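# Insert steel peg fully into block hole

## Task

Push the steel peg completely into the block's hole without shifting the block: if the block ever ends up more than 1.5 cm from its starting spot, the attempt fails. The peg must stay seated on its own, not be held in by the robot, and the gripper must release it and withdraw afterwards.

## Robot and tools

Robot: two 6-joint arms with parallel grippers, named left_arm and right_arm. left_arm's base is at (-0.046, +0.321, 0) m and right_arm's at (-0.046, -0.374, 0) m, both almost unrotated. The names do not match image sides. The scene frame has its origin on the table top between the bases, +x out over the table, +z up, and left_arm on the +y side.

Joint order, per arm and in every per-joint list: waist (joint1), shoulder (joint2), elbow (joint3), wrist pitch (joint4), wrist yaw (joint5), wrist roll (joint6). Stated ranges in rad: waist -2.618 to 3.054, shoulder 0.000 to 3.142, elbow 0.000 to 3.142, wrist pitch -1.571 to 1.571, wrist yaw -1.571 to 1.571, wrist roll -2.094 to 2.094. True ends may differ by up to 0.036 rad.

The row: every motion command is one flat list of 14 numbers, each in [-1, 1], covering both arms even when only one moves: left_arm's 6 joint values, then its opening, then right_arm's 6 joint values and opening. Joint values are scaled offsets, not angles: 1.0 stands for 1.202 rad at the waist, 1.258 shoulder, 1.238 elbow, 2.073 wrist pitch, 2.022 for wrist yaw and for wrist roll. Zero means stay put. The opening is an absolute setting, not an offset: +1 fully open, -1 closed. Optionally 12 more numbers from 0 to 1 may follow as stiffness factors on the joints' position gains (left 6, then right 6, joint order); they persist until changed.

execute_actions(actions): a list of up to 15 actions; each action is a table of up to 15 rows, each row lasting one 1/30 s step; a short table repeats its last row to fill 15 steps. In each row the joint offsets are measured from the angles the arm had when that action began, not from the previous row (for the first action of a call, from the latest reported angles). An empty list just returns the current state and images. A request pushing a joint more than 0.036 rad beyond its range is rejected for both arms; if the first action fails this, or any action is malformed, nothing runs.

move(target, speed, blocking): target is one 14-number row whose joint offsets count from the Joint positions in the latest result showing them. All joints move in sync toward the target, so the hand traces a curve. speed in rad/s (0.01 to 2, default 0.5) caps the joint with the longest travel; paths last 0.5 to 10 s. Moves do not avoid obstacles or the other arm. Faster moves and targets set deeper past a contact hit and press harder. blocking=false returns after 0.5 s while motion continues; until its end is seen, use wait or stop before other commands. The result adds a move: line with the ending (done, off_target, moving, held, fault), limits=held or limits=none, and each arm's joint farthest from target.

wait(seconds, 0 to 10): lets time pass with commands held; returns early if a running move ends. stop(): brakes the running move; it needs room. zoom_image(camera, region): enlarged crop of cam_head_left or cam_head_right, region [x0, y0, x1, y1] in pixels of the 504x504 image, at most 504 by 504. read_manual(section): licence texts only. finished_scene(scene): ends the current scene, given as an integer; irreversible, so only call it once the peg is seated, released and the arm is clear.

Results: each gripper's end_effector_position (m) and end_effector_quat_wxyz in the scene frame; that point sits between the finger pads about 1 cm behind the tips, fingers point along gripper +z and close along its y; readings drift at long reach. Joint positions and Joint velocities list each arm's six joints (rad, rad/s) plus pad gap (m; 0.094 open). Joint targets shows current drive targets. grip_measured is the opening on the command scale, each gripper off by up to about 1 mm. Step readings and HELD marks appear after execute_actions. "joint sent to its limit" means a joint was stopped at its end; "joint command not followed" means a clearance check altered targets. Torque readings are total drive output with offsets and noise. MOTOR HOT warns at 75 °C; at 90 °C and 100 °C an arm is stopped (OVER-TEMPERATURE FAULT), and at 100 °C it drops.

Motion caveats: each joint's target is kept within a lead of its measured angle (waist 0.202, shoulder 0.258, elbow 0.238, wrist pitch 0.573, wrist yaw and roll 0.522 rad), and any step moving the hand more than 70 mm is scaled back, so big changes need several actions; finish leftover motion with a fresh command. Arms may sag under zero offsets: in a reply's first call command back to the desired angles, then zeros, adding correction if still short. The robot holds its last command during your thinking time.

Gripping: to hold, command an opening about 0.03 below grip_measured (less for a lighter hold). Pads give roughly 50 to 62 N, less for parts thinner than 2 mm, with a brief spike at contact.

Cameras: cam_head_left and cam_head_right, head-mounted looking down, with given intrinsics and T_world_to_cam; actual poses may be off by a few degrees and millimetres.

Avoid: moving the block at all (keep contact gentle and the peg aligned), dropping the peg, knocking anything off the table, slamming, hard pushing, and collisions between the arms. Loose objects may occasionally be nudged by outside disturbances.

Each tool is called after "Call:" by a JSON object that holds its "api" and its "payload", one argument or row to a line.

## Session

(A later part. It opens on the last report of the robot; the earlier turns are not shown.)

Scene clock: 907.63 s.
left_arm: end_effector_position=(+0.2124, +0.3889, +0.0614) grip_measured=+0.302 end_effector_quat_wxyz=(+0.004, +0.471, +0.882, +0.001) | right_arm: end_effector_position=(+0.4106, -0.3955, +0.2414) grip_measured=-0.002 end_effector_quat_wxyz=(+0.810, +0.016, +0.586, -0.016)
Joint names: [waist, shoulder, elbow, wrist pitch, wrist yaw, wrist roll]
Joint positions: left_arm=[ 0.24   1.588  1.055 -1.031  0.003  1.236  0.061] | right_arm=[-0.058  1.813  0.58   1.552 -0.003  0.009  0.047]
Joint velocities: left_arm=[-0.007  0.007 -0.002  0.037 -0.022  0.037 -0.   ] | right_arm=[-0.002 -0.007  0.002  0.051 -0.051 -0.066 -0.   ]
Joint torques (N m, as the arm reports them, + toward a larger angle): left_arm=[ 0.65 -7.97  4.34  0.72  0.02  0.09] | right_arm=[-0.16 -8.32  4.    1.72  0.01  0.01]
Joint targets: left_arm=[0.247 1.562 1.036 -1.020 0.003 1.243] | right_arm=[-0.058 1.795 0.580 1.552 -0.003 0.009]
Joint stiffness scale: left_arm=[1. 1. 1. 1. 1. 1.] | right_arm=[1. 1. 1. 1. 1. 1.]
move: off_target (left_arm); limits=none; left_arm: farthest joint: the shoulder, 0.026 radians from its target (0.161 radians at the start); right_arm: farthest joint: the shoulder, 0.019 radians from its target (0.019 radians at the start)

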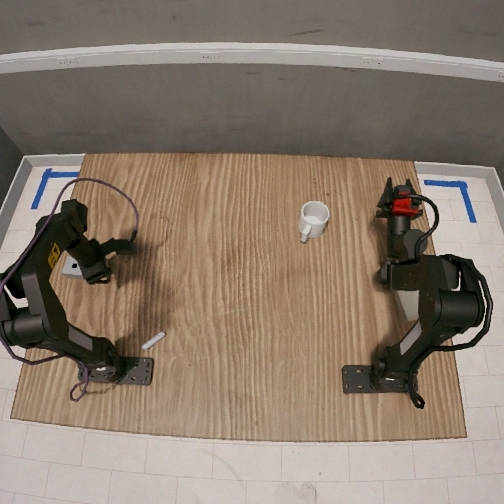

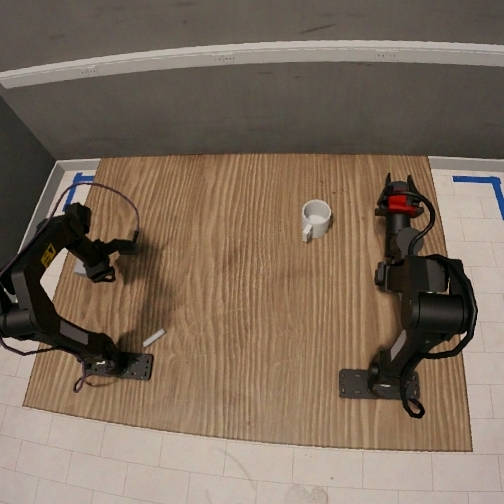

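Call:
{"api": "move", "payload": {
  "target": [-0.99, -0.5146, -0.3675, -0.0888, 0, -0.611, 0.3, 0, -0.015, 0, 0, 0, 0, 0.0],
  "speed": 1.5
}}

Call:
{"api": "zoom_image", "payload": {
  "camera": "cam_head_left",
  "region": [110, 290, 200, 380]
}}

Scene clock: 941.13 s.
left_arm: end_effector_position=(+0.0292, +0.2205, +0.0605) grip_measured=+0.302 end_effector_quat_wxyz=(+0.009, +0.450, +0.893, -0.007) | right_arm: end_effector_position=(+0.4106, -0.3955, +0.2414) grip_measured=-0.002 end_effector_quat_wxyz=(+0.810, +0.016, +0.586, -0.016)
Joint names: [waist, shoulder, elbow, wrist pitch, wrist yaw, wrist roll]
Joint positions: left_arm=[-0.943  0.963  0.618 -1.203  0.005  0.008  0.061] | right_arm=[-0.058  1.813  0.58   1.552 -0.003  0.009  0.047]
Joint velocities: left_arm=[ 0.012 -0.007 -0.007  0.051  0.037  0.007 -0.   ] | right_arm=[ 0.007 -0.012 -0.007  0.007  0.007 -0.022  0.   ]
Joint torques (N m, as the arm reports them, + toward a larger angle): left_arm=[-0.65 -2.49  4.66  0.54  0.   -0.04] | right_arm=[-0.08 -8.39  3.95  1.72  0.05 -0.03]
Joint targets: left_arm=[-0.950 0.941 0.600 -1.216 0.003 0.001] | right_arm=[-0.058 1.795 0.580 1.552 -0.003 0.009]
Joint stiffness scale: left_arm=[1. 1. 1. 1. 1. 1.] | right_arm=[1. 1. 1. 1. 1. 1.]
move: off_target (left_arm); limits=none; left_arm: farthest joint: the shoulder, 0.022 radians from its target (0.647 radians at the start); right_arm: farthest joint: the shoulder, 0.019 radians from its target (0.019 radians at the start)

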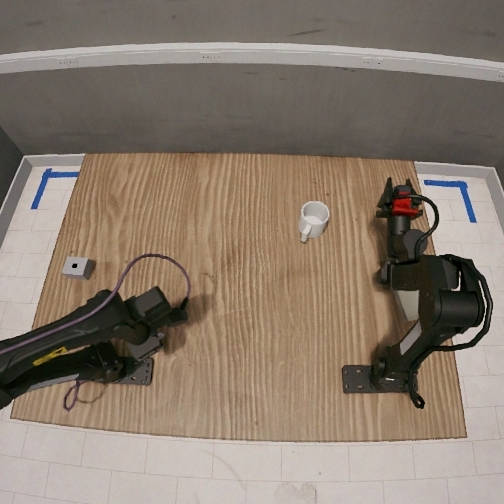

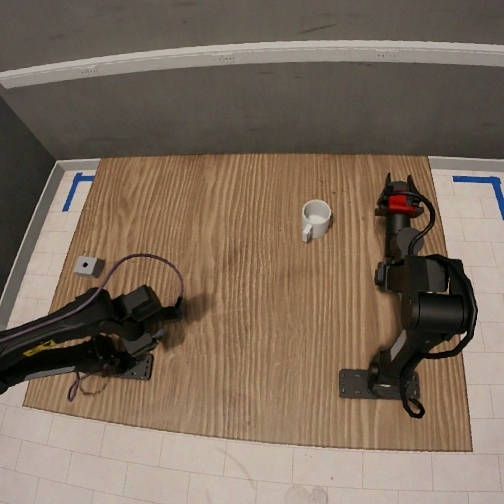

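Region (110, 290, 200, 380) of cam_head_left's 504x504 image, scaled by 5.600, with more detail than that image has.

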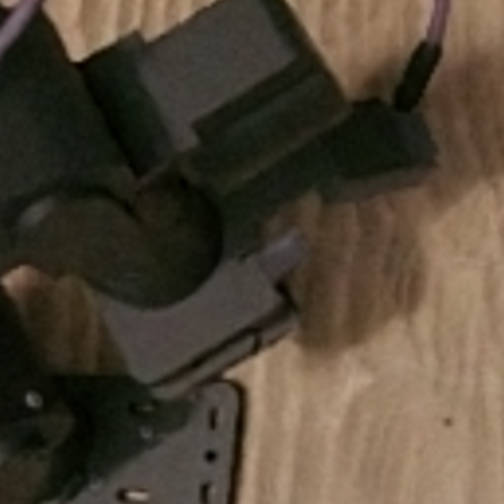

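Call:
{"api": "move", "payload": {
  "target": [0, 0.023, -0.1454, 0.098, 0, 0, 0.3, 0, -0.015, 0, 0, 0, 0, 0.0],
  "speed": 0.5
}}

Call:
{"api": "move", "payload": {
  "target": [0, 0.0, -0.01, 0.005, 0, 0, -1, 0, -0.015, 0, 0, 0, 0, 0.0],
  "speed": 0.5
}}

Scene clock: 951.63 s.
left_arm: end_effector_position=(+0.0268, +0.2237, +0.0180) grip_measured=+0.302 end_effector_quat_wxyz=(+0.011, +0.450, +0.893, -0.008) | right_arm: end_effector_position=(+0.4106, -0.3955, +0.2414) grip_measured=-0.002 end_effector_quat_wxyz=(+0.810, +0.016, +0.586, -0.016)
Joint names: [waist, shoulder, elbow, wrist pitch, wrist yaw, wrist roll]
Joint positions: left_arm=[-0.943  0.981  0.453 -1.016  0.005  0.007  0.061] | right_arm=[-0.058  1.813  0.58   1.552 -0.003  0.009  0.047]
Joint velocities: left_arm=[-0.002 -0.007 -0.012 -0.066 -0.007 -0.066  0.   ] | right_arm=[ 0.007  0.017 -0.022  0.007 -0.022 -0.022  0.001]
Joint torques (N m, as the arm reports them, + toward a larger angle): left_arm=[ 0.02 -0.03  4.67  0.84  0.02  0.02] | right_arm=[-0.18 -8.28  3.89  1.68  0.05  0.  ]
Joint targets: left_arm=[-0.943 0.991 0.438 -1.000 0.005 0.008] | right_arm=[-0.058 1.795 0.580 1.552 -0.003 0.009]
Joint stiffness scale: left_arm=[1. 1. 1. 1. 1. 1.] | right_arm=[1. 1. 1. 1. 1. 1.]
move: done; limits=none; left_arm: farthest joint: the wrist pitch, 0.016 radians from its target (0.203 radians at the start); right_arm: farthest joint: the shoulder, 0.019 radians from its target (0.019 radians at the start)

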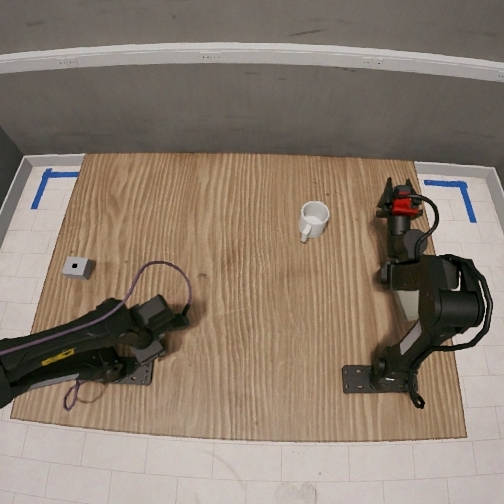

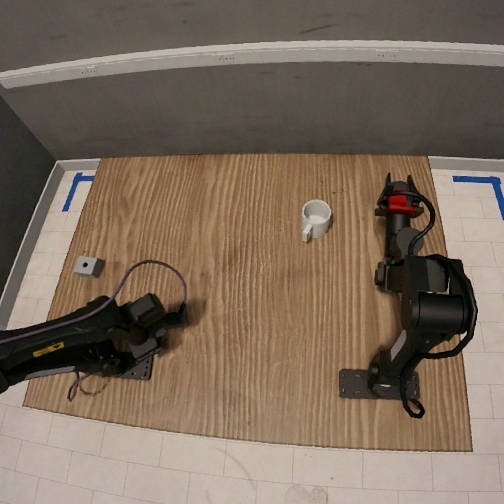

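Scene clock: 952.33 s.
left_arm: end_effector_position=(+0.0270, +0.2238, +0.0180) grip_measured=-0.722 end_effector_quat_wxyz=(+0.011, +0.450, +0.893, -0.008) | right_arm: end_effector_position=(+0.4106, -0.3955, +0.2414) grip_measured=-0.002 end_effector_quat_wxyz=(+0.810, +0.016, +0.586, -0.016)
Joint names: [waist, shoulder, elbow, wrist pitch, wrist yaw, wrist roll]
Joint positions: left_arm=[-0.943  0.981  0.453 -1.015  0.004  0.008  0.013] | right_arm=[-0.058  1.813  0.58   1.552 -0.003  0.009  0.047]
Joint velocities: left_arm=[-0.002 -0.002  0.007 -0.007 -0.051 -0.051 -0.   ] | right_arm=[-0.017 -0.002 -0.002 -0.037 -0.037  0.022 -0.   ]
Joint torques (N m, as the arm reports them, + toward a larger angle): left_arm=[-0.01 -0.79  4.9   0.77  0.02  0.02] | right_arm=[-0.23 -8.4   4.02  1.71 -0.04  0.  ]
Joint targets: left_arm=[-0.943 0.981 0.440 -1.005 0.005 0.007] | right_arm=[-0.058 1.795 0.580 1.552 -0.003 0.009]
Joint stiffness scale: left_arm=[1. 1. 1. 1. 1. 1.] | right_arm=[1. 1. 1. 1. 1. 1.]
move: done; limits=none; left_arm: farthest joint: the elbow, 0.012 radians from its target (0.012 radians at the start); right_arm: farthest joint: the shoulder, 0.019 radians from its target (0.019 radians at the start)

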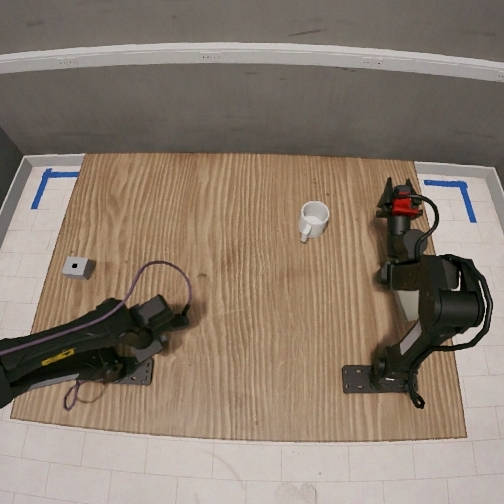

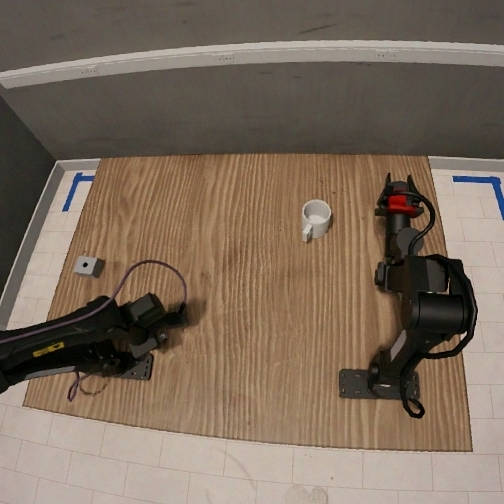

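Call:
{"api": "move", "payload": {
  "target": [-0.047, 0.5715, 0.765, -0.123, 0, 0.61, -1, 0.6, 0.07, 0.824, -1.0, 0, 0, 1.0],
  "speed": 1.5
}}

Scene clock: 995.37 s.
left_arm: end_effector_position=(+0.1216, +0.0730, +0.1073) grip_measured=-0.720 end_effector_quat_wxyz=(-0.009, +0.894, +0.449, -0.003) | right_arm: end_effector_position=(+0.3590, -0.0497, +0.1594) grip_measured=+1.000 end_effector_quat_wxyz=(+0.332, -0.305, +0.884, +0.119)
Joint names: [waist, shoulder, elbow, wrist pitch, wrist yaw, wrist roll]
Joint positions: left_arm=[-0.992  1.698  1.359 -1.252  0.004  1.234  0.013] | right_arm=[ 0.664  1.894  1.562 -0.517 -0.003  0.009  0.094]
Joint velocities: left_arm=[-0.007  0.017 -0.002 -0.022  0.007  0.007  0.001] | right_arm=[ 0.002  0.007 -0.002 -0.095 -0.022  0.022  0.   ]
Joint torques (N m, as the arm reports them, + toward a larger angle): left_arm=[-0.63 -6.9   9.34  0.39  0.02  0.07] | right_arm=[-0.17 -9.01  8.16  1.45 -0.01  0.  ]
Joint targets: left_arm=[-0.999 1.700 1.400 -1.271 0.004 1.241] | right_arm=[0.663 1.901 1.600 -0.521 -0.003 0.009]
Joint stiffness scale: left_arm=[1. 1. 1. 1. 1. 1.] | right_arm=[1. 1. 1. 1. 1. 1.]
move: off_target (left_arm, right_arm); limits=none; left_arm: farthest joint: the elbow, 0.041 radians from its target (0.947 radians at the start); right_arm: farthest joint: the elbow, 0.038 radians from its target (1.020 radians at the start)

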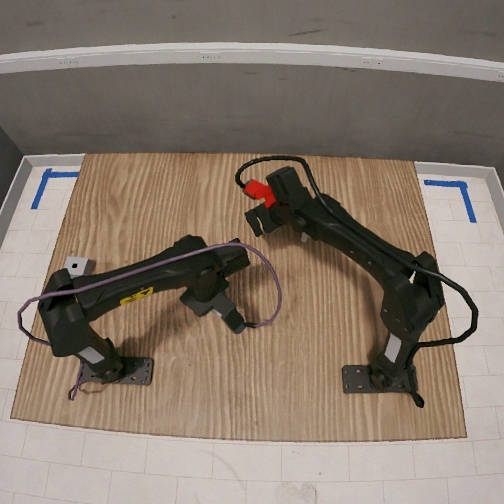

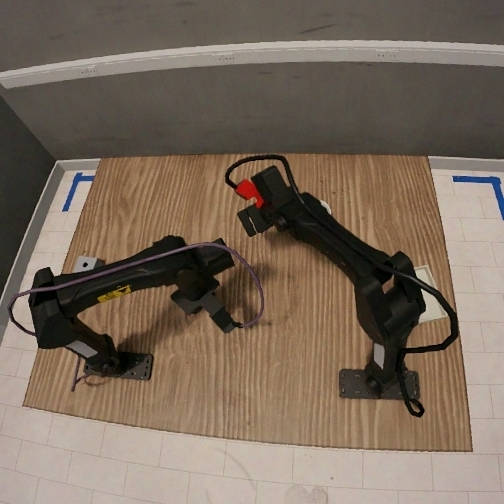

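Call:
{"api": "move", "payload": {
  "target": [-0.006, 0.4598, 0.4401, 0.055, 0, 0.0, -1, -0.095, 0.084, 0.273, -0.46, 0, 0, 1.0],
  "speed": 1.0
}}

Scene clock: 1014.43 s.
left_arm: end_effector_position=(+0.1937, -0.0398, +0.0275) grip_measured=-0.720 end_effector_quat_wxyz=(-0.010, +0.895, +0.445, -0.003) | right_arm: end_effector_position=(+0.2852, -0.1885, +0.1363) grip_measured=+1.000 end_effector_quat_wxyz=(+0.007, -0.261, +0.965, -0.029)
Joint names: [waist, shoulder, elbow, wrist pitch, wrist yaw, wrist roll]
Joint positions: left_arm=[-1.     2.272  1.854 -1.174  0.004  1.235  0.013] | right_arm=[ 0.528  2.     1.862 -1.436  0.06   0.008  0.094]
Joint velocities: left_arm=[-0.007 -0.007 -0.002  0.007 -0.007 -0.022 -0.   ] | right_arm=[ 0.012 -0.007 -0.017 -0.022 -0.051 -0.022  0.   ]
Joint torques (N m, as the arm reports them, + toward a larger angle): left_arm=[  0.14 -11.43   9.97   0.91   0.02   0.02] | right_arm=[ 1.84 -9.55  7.08 -0.05 -0.51  0.01]
Joint targets: left_arm=[-0.999 2.276 1.904 -1.137 0.004 1.234] | right_arm=[0.550 1.999 1.900 -1.471 -0.002 0.009]
Joint stiffness scale: left_arm=[1. 1. 1. 1. 1. 1.] | right_arm=[1. 1. 1. 1. 1. 1.]
move: off_target (left_arm, right_arm); limits=none; left_arm: farthest joint: the elbow, 0.050 radians from its target (0.545 radians at the start); right_arm: farthest joint: the wrist yaw, 0.063 radians from its target (0.000 radians at the start)

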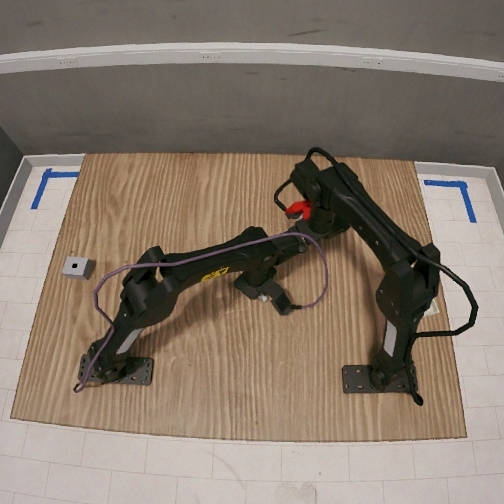

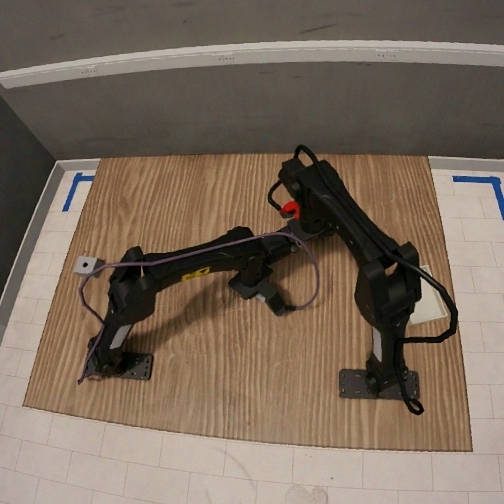

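Call:
{"api": "move", "payload": {
  "target": [0, 0.0, 0.02, 0.0, 0, 0.0, 0.3, -0.1, 0, 0, 0, -0.03, 0, 1.0],
  "speed": 0.8
}}

Scene clock: 1025.90 s.
left_arm: end_effector_position=(+0.1936, -0.0396, +0.0275) grip_measured=+0.298 end_effector_quat_wxyz=(-0.011, +0.895, +0.445, -0.003) | right_arm: end_effector_position=(+0.3018, -0.2222, +0.1360) grip_measured=+1.000 end_effector_quat_wxyz=(-0.001, -0.201, +0.980, -0.004)
Joint names: [waist, shoulder, elbow, wrist pitch, wrist yaw, wrist roll]
Joint positions: left_arm=[-1.     2.272  1.854 -1.175  0.004  1.235  0.061] | right_arm=[ 0.405  2.     1.862 -1.436  0.009  0.008  0.094]
Joint velocities: left_arm=[-0.017  0.002  0.007  0.007 -0.022 -0.081 -0.002] | right_arm=[ 0.007 -0.022 -0.002 -0.037 -0.007  0.022  0.   ]
Joint torques (N m, as the arm reports them, + toward a larger angle): left_arm=[  0.03 -11.77   7.92   0.57   0.01   0.02] | right_arm=[ 0.05 -9.37  4.81  0.32 -0.09  0.03]
Joint targets: left_arm=[-1.000 2.272 1.879 -1.174 0.004 1.235] | right_arm=[0.408 2.000 1.862 -1.436 -0.001 0.008]
Joint stiffness scale: left_arm=[1. 1. 1. 1. 1. 1.] | right_arm=[1. 1. 1. 1. 1. 1.]
move: off_target (left_arm); limits=none; left_arm: farthest joint: the elbow, 0.025 radians from its target (0.025 radians at the start); right_arm: farthest joint: the wrist yaw, 0.009 radians from its target (0.060 radians at the start)

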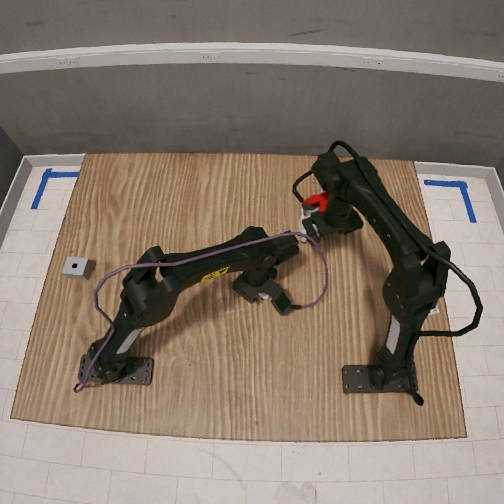

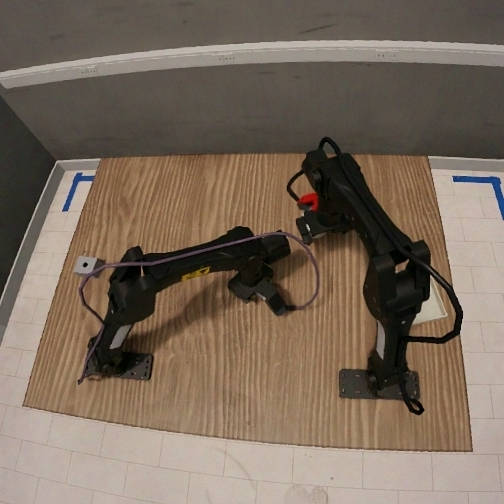

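Call:
{"api": "execute_actions", "payload": {
  "actions": []
}}

Scene clock: 1056.93 s.
left_arm: end_effector_position=(+0.1936, -0.0396, +0.0275) grip_measured=+0.298 end_effector_quat_wxyz=(-0.011, +0.895, +0.445, -0.003) | right_arm: end_effector_position=(+0.3018, -0.2221, +0.1360) grip_measured=+1.000 end_effector_quat_wxyz=(-0.001, -0.201, +0.980, -0.004)
Joint names: [waist, shoulder, elbow, wrist pitch, wrist yaw, wrist roll]
Joint positions: left_arm=[-1.     2.272  1.854 -1.175  0.004  1.235  0.061] | right_arm=[ 0.405  2.     1.862 -1.436  0.008  0.008  0.094]
Joint velocities: left_arm=[-0.012  0.007 -0.007 -0.037 -0.081 -0.037  0.   ] | right_arm=[-0.007 -0.017 -0.007  0.095  0.051  0.007  0.   ]
Joint torques (N m, as the arm reports them, + toward a larger angle): left_arm=[  0.02 -11.75   7.94   0.58   0.01   0.03] | right_arm=[ 0.03 -9.56  4.76  0.3  -0.06 -0.03]
Joint targets: left_arm=[-1.000 2.272 1.879 -1.174 0.004 1.235] | right_arm=[0.408 2.000 1.862 -1.436 -0.001 0.008]
Joint stiffness scale: left_arm=[1. 1. 1. 1. 1. 1.] | right_arm=[1. 1. 1. 1. 1. 1.]

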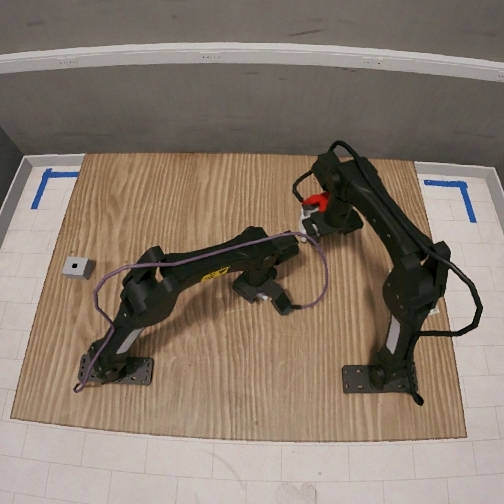

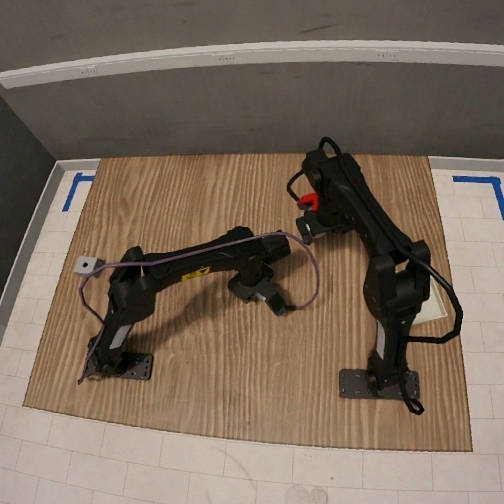

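Call:
{"api": "move", "payload": {
  "target": [0,-0.02,0.16,-0.1,0,0,0.3, 0,0,0,0,0,0,1],
  "speed": 0.5
}}

Scene clock: 1070.17 s.
left_arm: end_effector_position=(+0.1924, -0.0379, +0.0699) grip_measured=+0.298 end_effector_quat_wxyz=(-0.021, +0.895, +0.445, -0.005) | right_arm: end_effector_position=(+0.3018, -0.2221, +0.1360) grip_measured=+1.000 end_effector_quat_wxyz=(-0.001, -0.201, +0.980, -0.004)
Joint names: [waist, shoulder, elbow, wrist pitch, wrist yaw, wrist roll]
Joint positions: left_arm=[-1.     2.269  2.018 -1.364  0.004  1.235  0.061] | right_arm=[ 0.405  2.     1.862 -1.436  0.008  0.008  0.094]
Joint velocities: left_arm=[ 0.002  0.002 -0.022  0.022 -0.037 -0.022 -0.   ] | right_arm=[ 0.007  0.002  0.007 -0.095  0.051  0.037  0.   ]
Joint torques (N m, as the arm reports them, + toward a larger angle): left_arm=[  0.04 -13.43   8.71   0.37   0.01   0.01] | right_arm=[ 0.12 -9.5   4.72  0.26 -0.02  0.03]
Joint targets: left_arm=[-1.000 2.247 2.052 -1.382 0.004 1.235] | right_arm=[0.405 2.000 1.862 -1.436 0.008 0.008]
Joint stiffness scale: left_arm=[1. 1. 1. 1. 1. 1.] | right_arm=[1. 1. 1. 1. 1. 1.]
move: off_target (left_arm); limits=none; left_arm: farthest joint: the elbow, 0.034 radians from its target (0.198 radians at the start); right_arm: farthest joint: the waist, 0.000 radians from its target (0.000 radians at the start)

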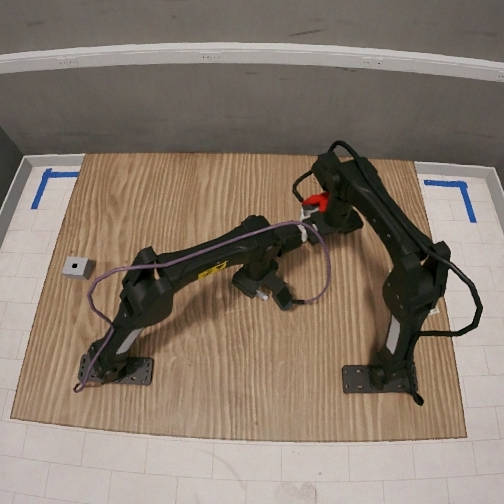

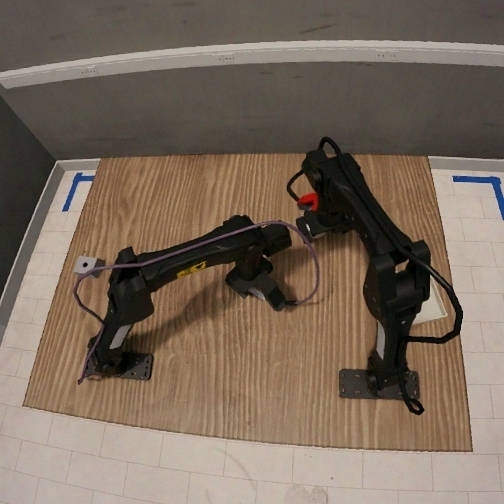

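Call:
{"api": "move", "payload": {
  "target": [0.582,-0.428,-0.418,0.007,0,-0.99,1, 0,0,0,0,0,0,1],
  "speed": 1.0
}}

Scene clock: 1080.47 s.
left_arm: end_effector_position=(+0.2558, +0.2319, +0.1311) grip_measured=+0.999 end_effector_quat_wxyz=(-0.011, -0.234, +0.972, +0.004) | right_arm: end_effector_position=(+0.3018, -0.2221, +0.1360) grip_measured=+1.000 end_effector_quat_wxyz=(-0.001, -0.201, +0.980, -0.004)
Joint names: [waist, shoulder, elbow, wrist pitch, wrist yaw, wrist roll]
Joint positions: left_arm=[-0.304  1.756  1.521 -1.359  0.003 -0.76   0.094] | right_arm=[ 0.405  2.     1.862 -1.436  0.008  0.008  0.094]
Joint velocities: left_arm=[-0.002 -0.002  0.007 -0.007 -0.007  0.007 -0.   ] | right_arm=[-0.007  0.012 -0.002  0.066 -0.022 -0.007  0.   ]
Joint torques (N m, as the arm reports them, + toward a larger angle): left_arm=[ 0.29 -9.52  4.41  0.66  0.02 -0.07] | right_arm=[-0.01 -9.39  4.87  0.3  -0.01  0.01]
Joint targets: left_arm=[-0.301 1.731 1.501 -1.349 0.004 -0.767] | right_arm=[0.405 2.000 1.862 -1.436 0.008 0.008]
Joint stiffness scale: left_arm=[1. 1. 1. 1. 1. 1.] | right_arm=[1. 1. 1. 1. 1. 1.]
move: off_target (left_arm); limits=none; left_arm: farthest joint: the shoulder, 0.025 radians from its target (0.539 radians at the start); right_arm: farthest joint: the waist, 0.000 radians from its target (0.000 radians at the start)

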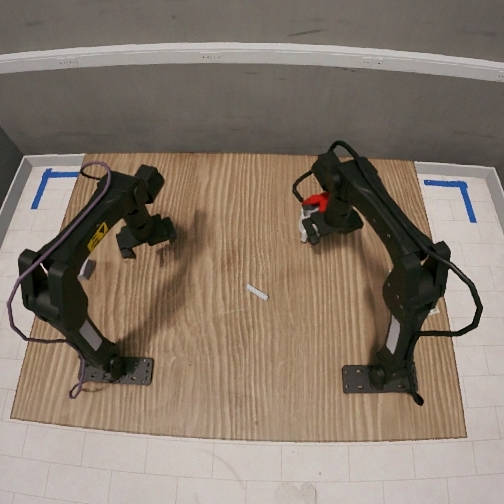

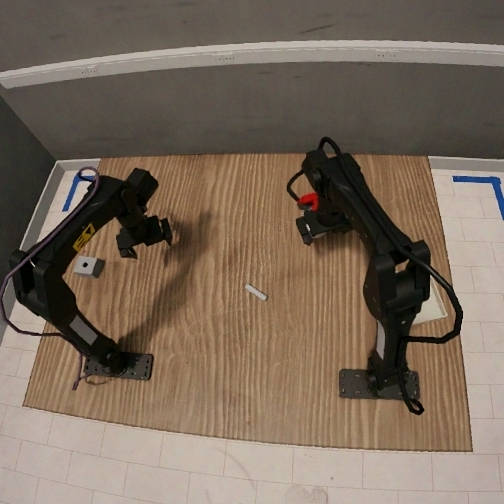

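Call:
{"api": "move", "payload": {
  "target": [0,-0.02,-0.016,0.005,0,0,1, 0.444,0.052,-0.158,0.128,0,-0.04,0.1],
  "speed": 0.8
}}

Scene clock: 1098.10 s.
left_arm: end_effector_position=(+0.2558, +0.2319, +0.1311) grip_measured=+0.999 end_effector_quat_wxyz=(-0.011, -0.234, +0.972, +0.004) | right_arm: end_effector_position=(+0.1825, -0.0530, +0.0649) grip_measured=+0.102 end_effector_quat_wxyz=(-0.000, -0.486, +0.874, -0.004)
Joint names: [waist, shoulder, elbow, wrist pitch, wrist yaw, wrist roll]
Joint positions: left_arm=[-0.304  1.756  1.521 -1.359  0.003 -0.761  0.094] | right_arm=[ 0.944  2.068  1.679 -1.185  0.007 -0.062  0.052]
Joint velocities: left_arm=[-0.017 -0.012 -0.002 -0.095 -0.037  0.081 -0.   ] | right_arm=[-0.007 -0.002 -0.002  0.022 -0.022 -0.037  0.   ]
Joint torques (N m, as the arm reports them, + toward a larger angle): left_arm=[ 0.06 -9.53  4.42  0.68  0.01  0.03] | right_arm=[ -0.56 -10.26   4.01   0.44   0.04  -0.09]
Joint targets: left_arm=[-0.304 1.730 1.501 -1.348 0.003 -0.760] | right_arm=[0.939 2.065 1.666 -1.171 0.008 -0.073]
Joint stiffness scale: left_arm=[1. 1. 1. 1. 1. 1.] | right_arm=[1. 1. 1. 1. 1. 1.]
move: off_target (left_arm); limits=none; left_arm: farthest joint: the shoulder, 0.025 radians from its target (0.025 radians at the start); right_arm: farthest joint: the wrist pitch, 0.015 radians from its target (0.265 radians at the start)

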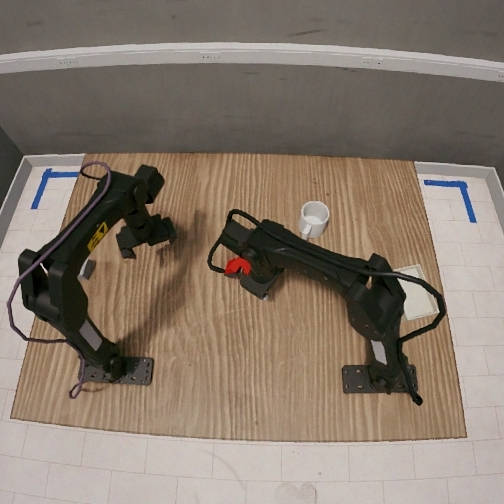

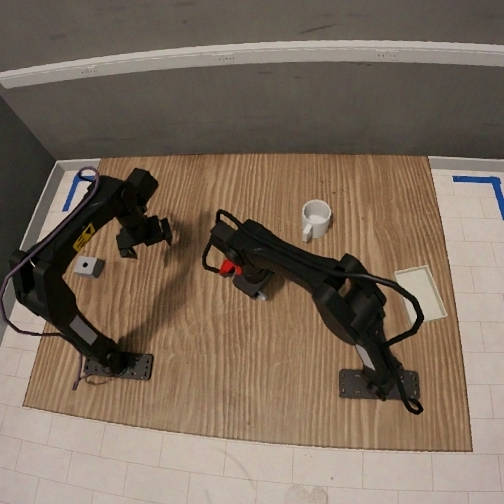

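Call:
{"api": "move", "payload": {
  "target": [0,-0.02,-0.016,0.005,0,0,1, 0,0.041,-0.105,0.09,0,-0.005,0.1],
  "speed": 0.4
}}

Call:
{"api": "execute_actions", "payload": {
  "actions": [
    [[0,-0.02,-0.016,0.005,0,0,1, 0,0,0,0,0,0,-1]],
    [[0,0,0,0,0,0,1, 0,0,0,0,0,0,-1]]
  ]
}}

Scene clock: 1114.70 s.
left_arm: end_effector_position=(+0.2558, +0.2319, +0.1311) grip_measured=+0.999 end_effector_quat_wxyz=(-0.011, -0.234, +0.972, +0.004) | right_arm: end_effector_position=(+0.1835, -0.0516, +0.0142) grip_measured=+0.102 end_effector_quat_wxyz=(-0.002, -0.486, +0.874, -0.005)
Joint names: [waist, shoulder, elbow, wrist pitch, wrist yaw, wrist roll]
Joint positions: left_arm=[-0.304  1.756  1.521 -1.359  0.003 -0.761  0.094] | right_arm=[ 0.944  2.125  1.56  -1.013  0.007 -0.062  0.052]
Joint velocities: left_arm=[-0.007 -0.002 -0.007 -0.051 -0.022  0.037 -0.001] | right_arm=[-0.007 -0.007 -0.007 -0.007  0.037  0.007 -0.001]
Joint torques (N m, as the arm reports them, + toward a larger angle): left_arm=[ 0.   -9.59  4.39  0.67  0.01  0.03] | right_arm=[ -0.14 -10.89   4.15   0.43   0.02  -0.1 ]
Joint targets: left_arm=[-0.304 1.730 1.501 -1.348 0.003 -0.761] | right_arm=[0.944 2.119 1.549 -0.999 0.007 -0.072]
Joint stiffness scale: left_arm=[1. 1. 1. 1. 1. 1.] | right_arm=[1. 1. 1. 1. 1. 1.]
move: off_target (left_arm); limits=none; left_arm: farthest joint: the shoulder, 0.025 radians from its target (0.025 radians at the start); right_arm: farthest joint: the wrist pitch, 0.015 radians from its target (0.186 radians at the start)

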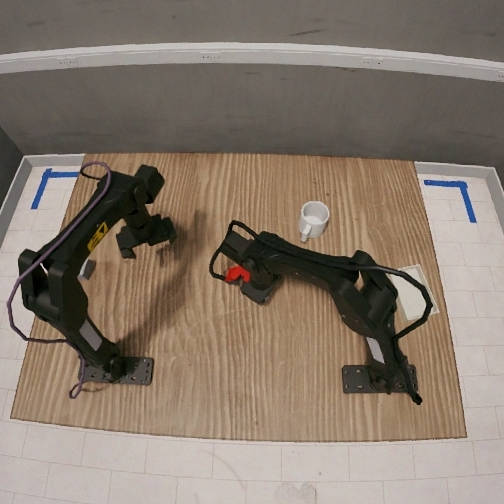

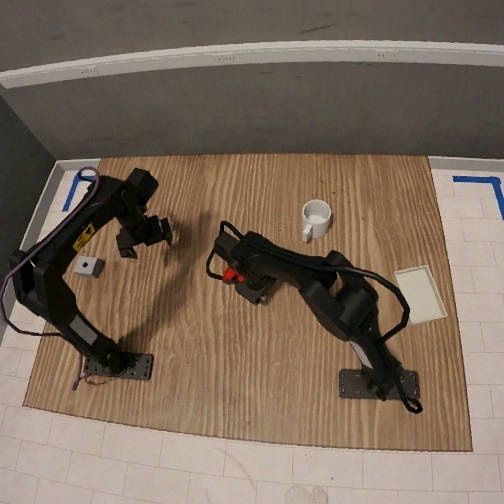

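Scene clock: 1115.70 s.
left_arm: end_effector_position=(+0.2558, +0.2319, +0.1311) grip_measured=+0.999 end_effector_quat_wxyz=(-0.011, -0.234, +0.972, +0.004) | right_arm: end_effector_position=(+0.1835, -0.0516, +0.0142) grip_measured=-0.700 end_effector_quat_wxyz=(-0.002, -0.486, +0.874, -0.004)
Joint names: [waist, shoulder, elbow, wrist pitch, wrist yaw, wrist roll]
Joint positions: left_arm=[-0.304  1.756  1.521 -1.359  0.003 -0.761  0.094] | right_arm=[ 0.944  2.125  1.56  -1.013  0.006 -0.062  0.014]
Joint velocities: left_arm=[ 0.002 -0.017 -0.012 -0.022 -0.022  0.037  0.001] | right_arm=[-0.017  0.007  0.007  0.022  0.081 -0.007  0.   ]
Joint torques (N m, as the arm reports them, + toward a larger angle): left_arm=[ 0.02 -7.67  6.    0.57  0.01  0.02] | right_arm=[ -0.23 -10.48   4.51   0.27   0.01   0.  ]
Joint targets: left_arm=[-0.304 1.756 1.521 -1.359 0.003 -0.761] | right_arm=[0.944 2.125 1.560 -1.013 0.006 -0.062]
Joint stiffness scale: left_arm=[1. 1. 1. 1. 1. 1.] | right_arm=[1. 1. 1. 1. 1. 1.]
Step readings (joint positions; steps 1 to 15: 1st action; 16 to 30: 2nd action):
0: left_arm=[-0.304 1.756 1.521 -1.359 0.003 -0.761] | right_arm=[0.944 2.125 1.560 -1.013 0.007 -0.062]
1: left_arm=[-0.304 1.756 1.521 -1.359 0.003 -0.761] | right_arm=[0.944 2.125 1.560 -1.013 0.007 -0.062]
2: left_arm=[-0.304 1.756 1.521 -1.359 0.003 -0.761] | right_arm=[0.944 2.125 1.560 -1.013 0.007 -0.062]
4: left_arm=[-0.304 1.756 1.521 -1.359 0.003 -0.761] | right_arm=[0.944 2.125 1.560 -1.013 0.006 -0.062]
8: left_arm=[-0.304 1.756 1.521 -1.359 0.003 -0.761] | right_arm=[0.944 2.125 1.560 -1.013 0.006 -0.062]
15: left_arm=[-0.304 1.756 1.521 -1.359 0.003 -0.761] | right_arm=[0.944 2.125 1.560 -1.013 0.006 -0.062]
16: left_arm=[-0.304 1.756 1.521 -1.359 0.003 -0.761] | right_arm=[0.944 2.125 1.560 -1.013 0.006 -0.062]
17: left_arm=[-0.304 1.756 1.521 -1.359 0.003 -0.761] | right_arm=[0.944 2.125 1.560 -1.013 0.006 -0.062]
19: left_arm=[-0.304 1.756 1.521 -1.359 0.003 -0.761] | right_arm=[0.944 2.125 1.560 -1.013 0.006 -0.062]
23: left_arm=[-0.304 1.756 1.521 -1.359 0.003 -0.761] | right_arm=[0.944 2.125 1.560 -1.013 0.006 -0.062]
30: Joint positions above

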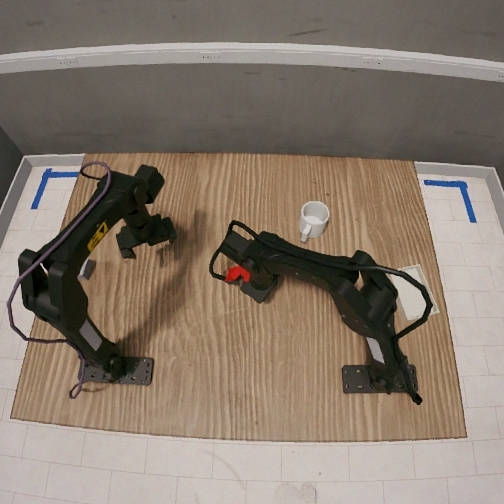

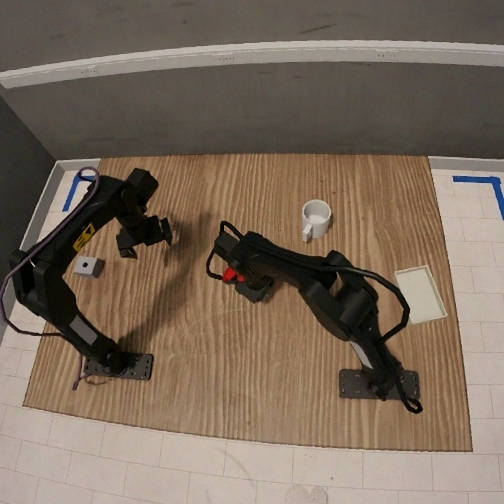

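Call:
{"api": "move", "payload": {
  "target": [0,-0.02,-0.016,0.005,0,0,1, 0,0,0.08,0.45,0,0.03,-1],
  "speed": 0.7
}}

Scene clock: 1140.30 s.
left_arm: end_effector_position=(+0.2558, +0.2319, +0.1311) grip_measured=+0.999 end_effector_quat_wxyz=(-0.011, -0.234, +0.972, +0.004) | right_arm: end_effector_position=(+0.3032, +0.1167, +0.1258) grip_measured=-0.700 end_effector_quat_wxyz=(+0.402, -0.414, +0.792, +0.201)
Joint names: [waist, shoulder, elbow, wrist pitch, wrist yaw, wrist roll]
Joint positions: left_arm=[-0.304  1.756  1.521 -1.359  0.003 -0.761  0.094] | right_arm=[ 0.944  2.131  1.616 -0.125  0.006 -0.014  0.014]
Joint velocities: left_arm=[ 0.007 -0.002  0.002 -0.066  0.051 -0.095 -0.001] | right_arm=[-0.017  0.002 -0.002 -0.007  0.007  0.007  0.001]
Joint torques (N m, as the arm reports them, + toward a larger angle): left_arm=[ 0.02 -9.58  4.38  0.67  0.01  0.02] | right_arm=[ -0.08 -12.37   8.48   2.12   0.     0.13]
Joint targets: left_arm=[-0.304 1.730 1.501 -1.348 0.003 -0.761] | right_arm=[0.944 2.125 1.659 -0.080 0.006 -0.002]
Joint stiffness scale: left_arm=[1. 1. 1. 1. 1. 1.] | right_arm=[1. 1. 1. 1. 1. 1.]
move: off_target (left_arm, right_arm); limits=none; left_arm: farthest joint: the shoulder, 0.025 radians from its target (0.025 radians at the start); right_arm: farthest joint: the wrist pitch, 0.044 radians from its target (0.933 radians at the start)

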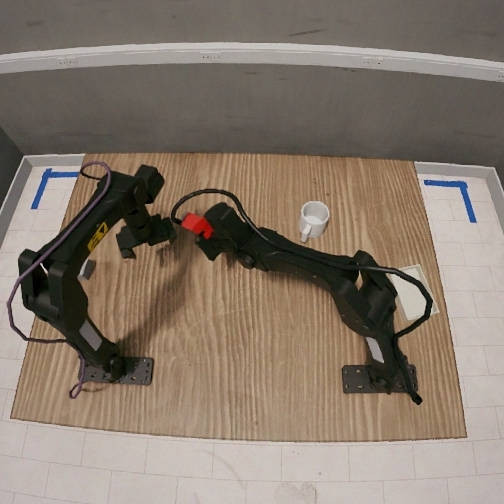

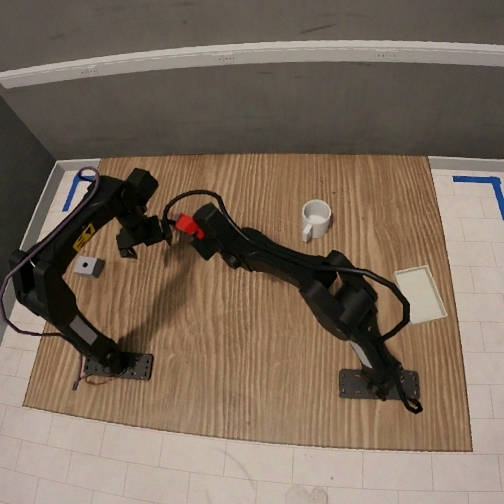

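Call:
{"api": "move", "payload": {
  "target": [0,-0.02,-0.016,0.005,0,0,1, 0.146,-0.044,-0.837,0.818,0,0.007,-1],
  "speed": 0.9
}}

Scene clock: 1149.80 s.
left_arm: end_effector_position=(+0.2558, +0.2319, +0.1311) grip_measured=+0.999 end_effector_quat_wxyz=(-0.011, -0.234, +0.972, +0.004) | right_arm: end_effector_position=(+0.1612, +0.0558, +0.1040) grip_measured=-0.700 end_effector_quat_wxyz=(+0.603, -0.377, +0.597, +0.371)
Joint names: [waist, shoulder, elbow, wrist pitch, wrist yaw, wrist roll]
Joint positions: left_arm=[-0.304  1.756  1.521 -1.359  0.003 -0.761  0.094] | right_arm=[ 1.114  2.112  0.593  1.522  0.006 -0.012  0.014]
Joint velocities: left_arm=[-0.007 -0.007 -0.012  0.037  0.066 -0.037 -0.   ] | right_arm=[-0.017  0.002  0.007  0.11  -0.007 -0.022  0.001]
Joint torques (N m, as the arm reports them, + toward a larger angle): left_arm=[ 0.02 -9.55  4.38  0.67  0.01  0.02] | right_arm=[  0.32 -10.98   2.16   2.35   0.     0.2 ]
Joint targets: left_arm=[-0.304 1.730 1.501 -1.348 0.003 -0.761] | right_arm=[1.120 2.075 0.580 1.571 0.006 0.000]
Joint stiffness scale: left_arm=[1. 1. 1. 1. 1. 1.] | right_arm=[1. 1. 1. 1. 1. 1.]
move: off_target (left_arm, right_arm); limits=none; left_arm: farthest joint: the shoulder, 0.025 radians from its target (0.025 radians at the start); right_arm: farthest joint: the wrist pitch, 0.049 radians from its target (1.695 radians at the start)

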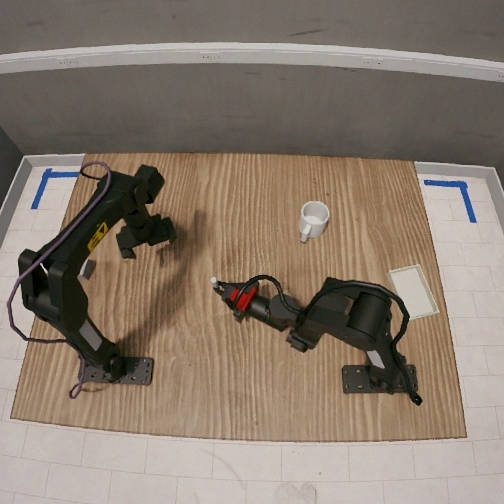

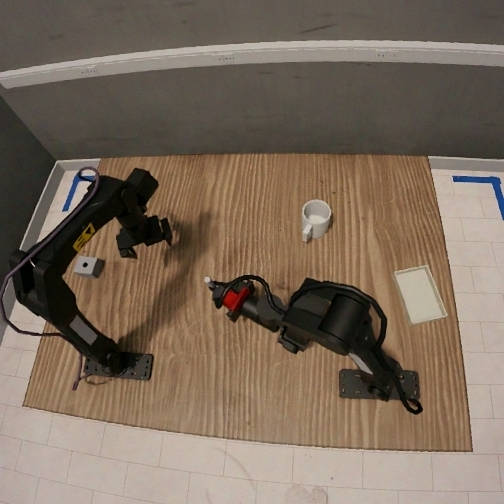

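Call:
{"api": "move", "payload": {
  "target": [-0.329,-0.02,-0.01,0.005,0,-0.633,0.4, 0.005,-0.03,-0.01,0.024,0,0.006,-1],
  "speed": 0.9
}}

Scene clock: 1164.77 s.
left_arm: end_effector_position=(+0.1993, +0.1228, +0.1311) grip_measured=+0.402 end_effector_quat_wxyz=(-0.004, -0.626, +0.779, +0.009) | right_arm: end_effector_position=(+0.1612, +0.0558, +0.1040) grip_measured=-0.700 end_effector_quat_wxyz=(+0.603, -0.377, +0.597, +0.371)
Joint names: [waist, shoulder, elbow, wrist pitch, wrist yaw, wrist roll]
Joint positions: left_arm=[-0.695  1.756  1.521 -1.356  0.004 -2.034  0.066] | right_arm=[ 1.114  2.112  0.593  1.522  0.006 -0.012  0.014]
Joint velocities: left_arm=[ 0.002 -0.002 -0.007  0.007  0.051  0.007  0.001] | right_arm=[-0.012 -0.007  0.002 -0.037  0.051  0.007 -0.   ]
Joint torques (N m, as the arm reports them, + toward a larger angle): left_arm=[-0.3  -9.6   5.02  0.65  0.01 -0.03] | right_arm=[  0.39 -11.11   2.03   2.38  -0.01   0.1 ]
Joint targets: left_arm=[-0.699 1.730 1.508 -1.348 0.003 -2.041] | right_arm=[1.120 2.074 0.581 1.571 0.006 -0.000]
Joint stiffness scale: left_arm=[1. 1. 1. 1. 1. 1.] | right_arm=[1. 1. 1. 1. 1. 1.]
move: off_target (left_arm, right_arm); limits=none; left_arm: farthest joint: the shoulder, 0.025 radians from its target (0.025 radians at the start); right_arm: farthest joint: the wrist pitch, 0.050 radians from its target (0.050 radians at the start)

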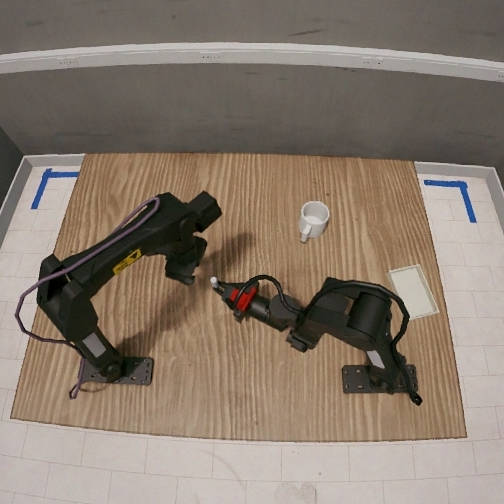

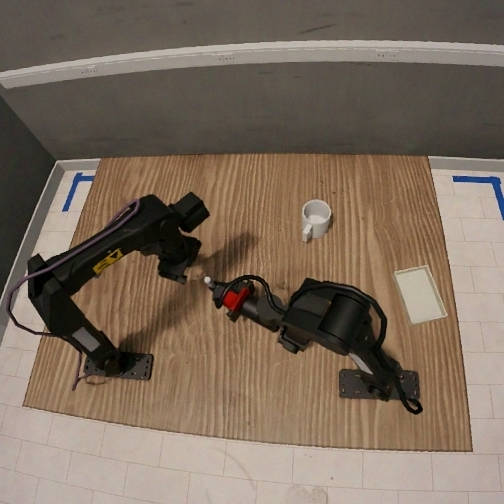

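Now approach to the grasp pose.

Call:
{"api": "move", "payload": {
  "target": [-0.183,0.012,0.065,0.0,0,-0.003,0.4, 0.005,-0.03,-0.01,0.024,0,0.006,-1],
  "speed": 0.4
}}

Scene clock: 1170.27 s.
left_arm: end_effector_position=(+0.1568, +0.0652, +0.1408) grip_measured=+0.402 end_effector_quat_wxyz=(-0.002, -0.537, +0.843, -0.010) | right_arm: end_effector_position=(+0.1612, +0.0558, +0.1040) grip_measured=-0.700 end_effector_quat_wxyz=(+0.603, -0.377, +0.597, +0.371)
Joint names: [waist, shoulder, elbow, wrist pitch, wrist yaw, wrist roll]
Joint positions: left_arm=[-0.915  1.761  1.566 -1.356  0.007 -2.034  0.066] | right_arm=[ 1.114  2.112  0.593  1.522  0.006 -0.012  0.014]
Joint velocities: left_arm=[ 0.002  0.012 -0.012 -0.051 -0.007 -0.022 -0.   ] | right_arm=[ 0.002 -0.002 -0.012  0.037  0.007 -0.037 -0.   ]
Joint torques (N m, as the arm reports them, + toward a larger angle): left_arm=[-0.14 -7.08  8.89  0.66  0.   -0.03] | right_arm=[  0.37 -11.18   2.22   2.35  -0.02   0.15]
Joint targets: left_arm=[-0.915 1.770 1.601 -1.356 0.004 -2.040] | right_arm=[1.120 2.074 0.581 1.571 0.006 -0.000]
Joint stiffness scale: left_arm=[1. 1. 1. 1. 1. 1.] | right_arm=[1. 1. 1. 1. 1. 1.]
move: off_target (left_arm, right_arm); limits=none; left_arm: farthest joint: the elbow, 0.035 radians from its target (0.081 radians at the start); right_arm: farthest joint: the wrist pitch, 0.050 radians from its target (0.050 radians at the start)

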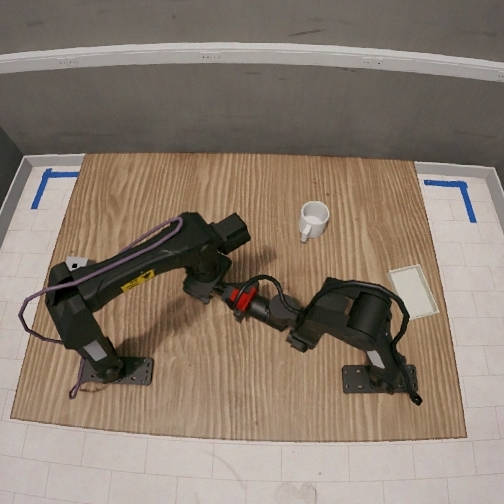

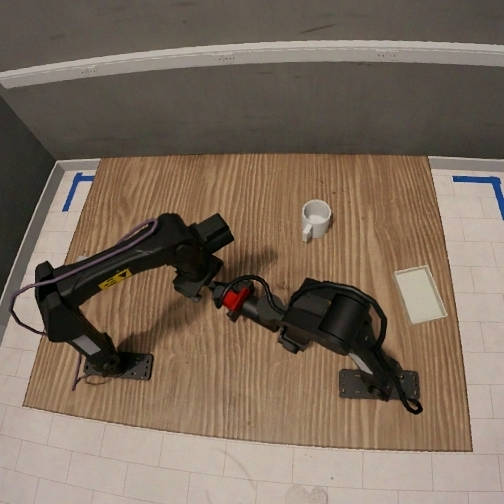

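Call:
{"api": "move", "payload": {
  "target": [0,0.028,0.05,0.0,0,0,0.4, 0.005,-0.03,-0.01,0.024,0,0.006,-1],
  "speed": 0.2
}}

Scene clock: 1178.77 s.
left_arm: end_effector_position=(+0.1610, +0.0600, +0.1378) grip_measured=+0.402 end_effector_quat_wxyz=(-0.003, -0.537, +0.843, -0.007) | right_arm: end_effector_position=(+0.1612, +0.0558, +0.1039) grip_measured=-0.700 end_effector_quat_wxyz=(+0.603, -0.377, +0.597, +0.371)
Joint names: [waist, shoulder, elbow, wrist pitch, wrist yaw, wrist roll]
Joint positions: left_arm=[-0.915  1.792  1.591 -1.356  0.007 -2.034  0.066] | right_arm=[ 1.114  2.112  0.593  1.521  0.006 -0.012  0.014]
Joint velocities: left_arm=[-0.007 -0.012  0.002 -0.037  0.007 -0.022  0.001] | right_arm=[ 0.007 -0.007 -0.002 -0.007 -0.037 -0.081 -0.   ]
Joint torques (N m, as the arm reports them, + toward a larger angle): left_arm=[ 0.01 -7.78  9.03  0.65  0.01  0.02] | right_arm=[  0.36 -11.24   2.13   2.41   0.03   0.15]
Joint targets: left_arm=[-0.915 1.796 1.628 -1.356 0.007 -2.034] | right_arm=[1.120 2.074 0.581 1.571 0.006 -0.000]
Joint stiffness scale: left_arm=[1. 1. 1. 1. 1. 1.] | right_arm=[1. 1. 1. 1. 1. 1.]
move: off_target (left_arm, right_arm); limits=none; left_arm: farthest joint: the elbow, 0.037 radians from its target (0.062 radians at the start); right_arm: farthest joint: the wrist pitch, 0.051 radians from its target (0.050 radians at the start)

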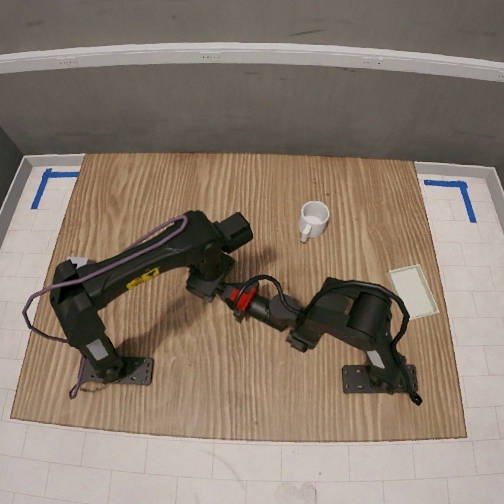

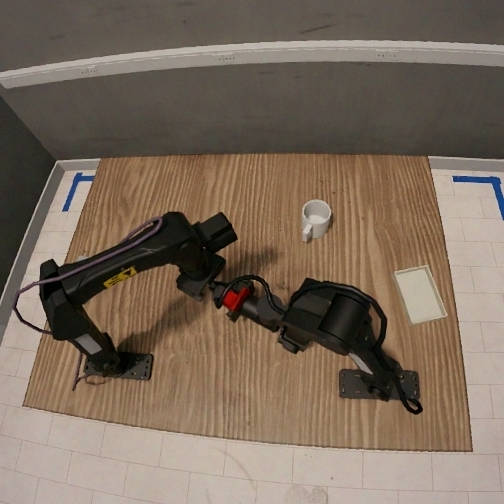

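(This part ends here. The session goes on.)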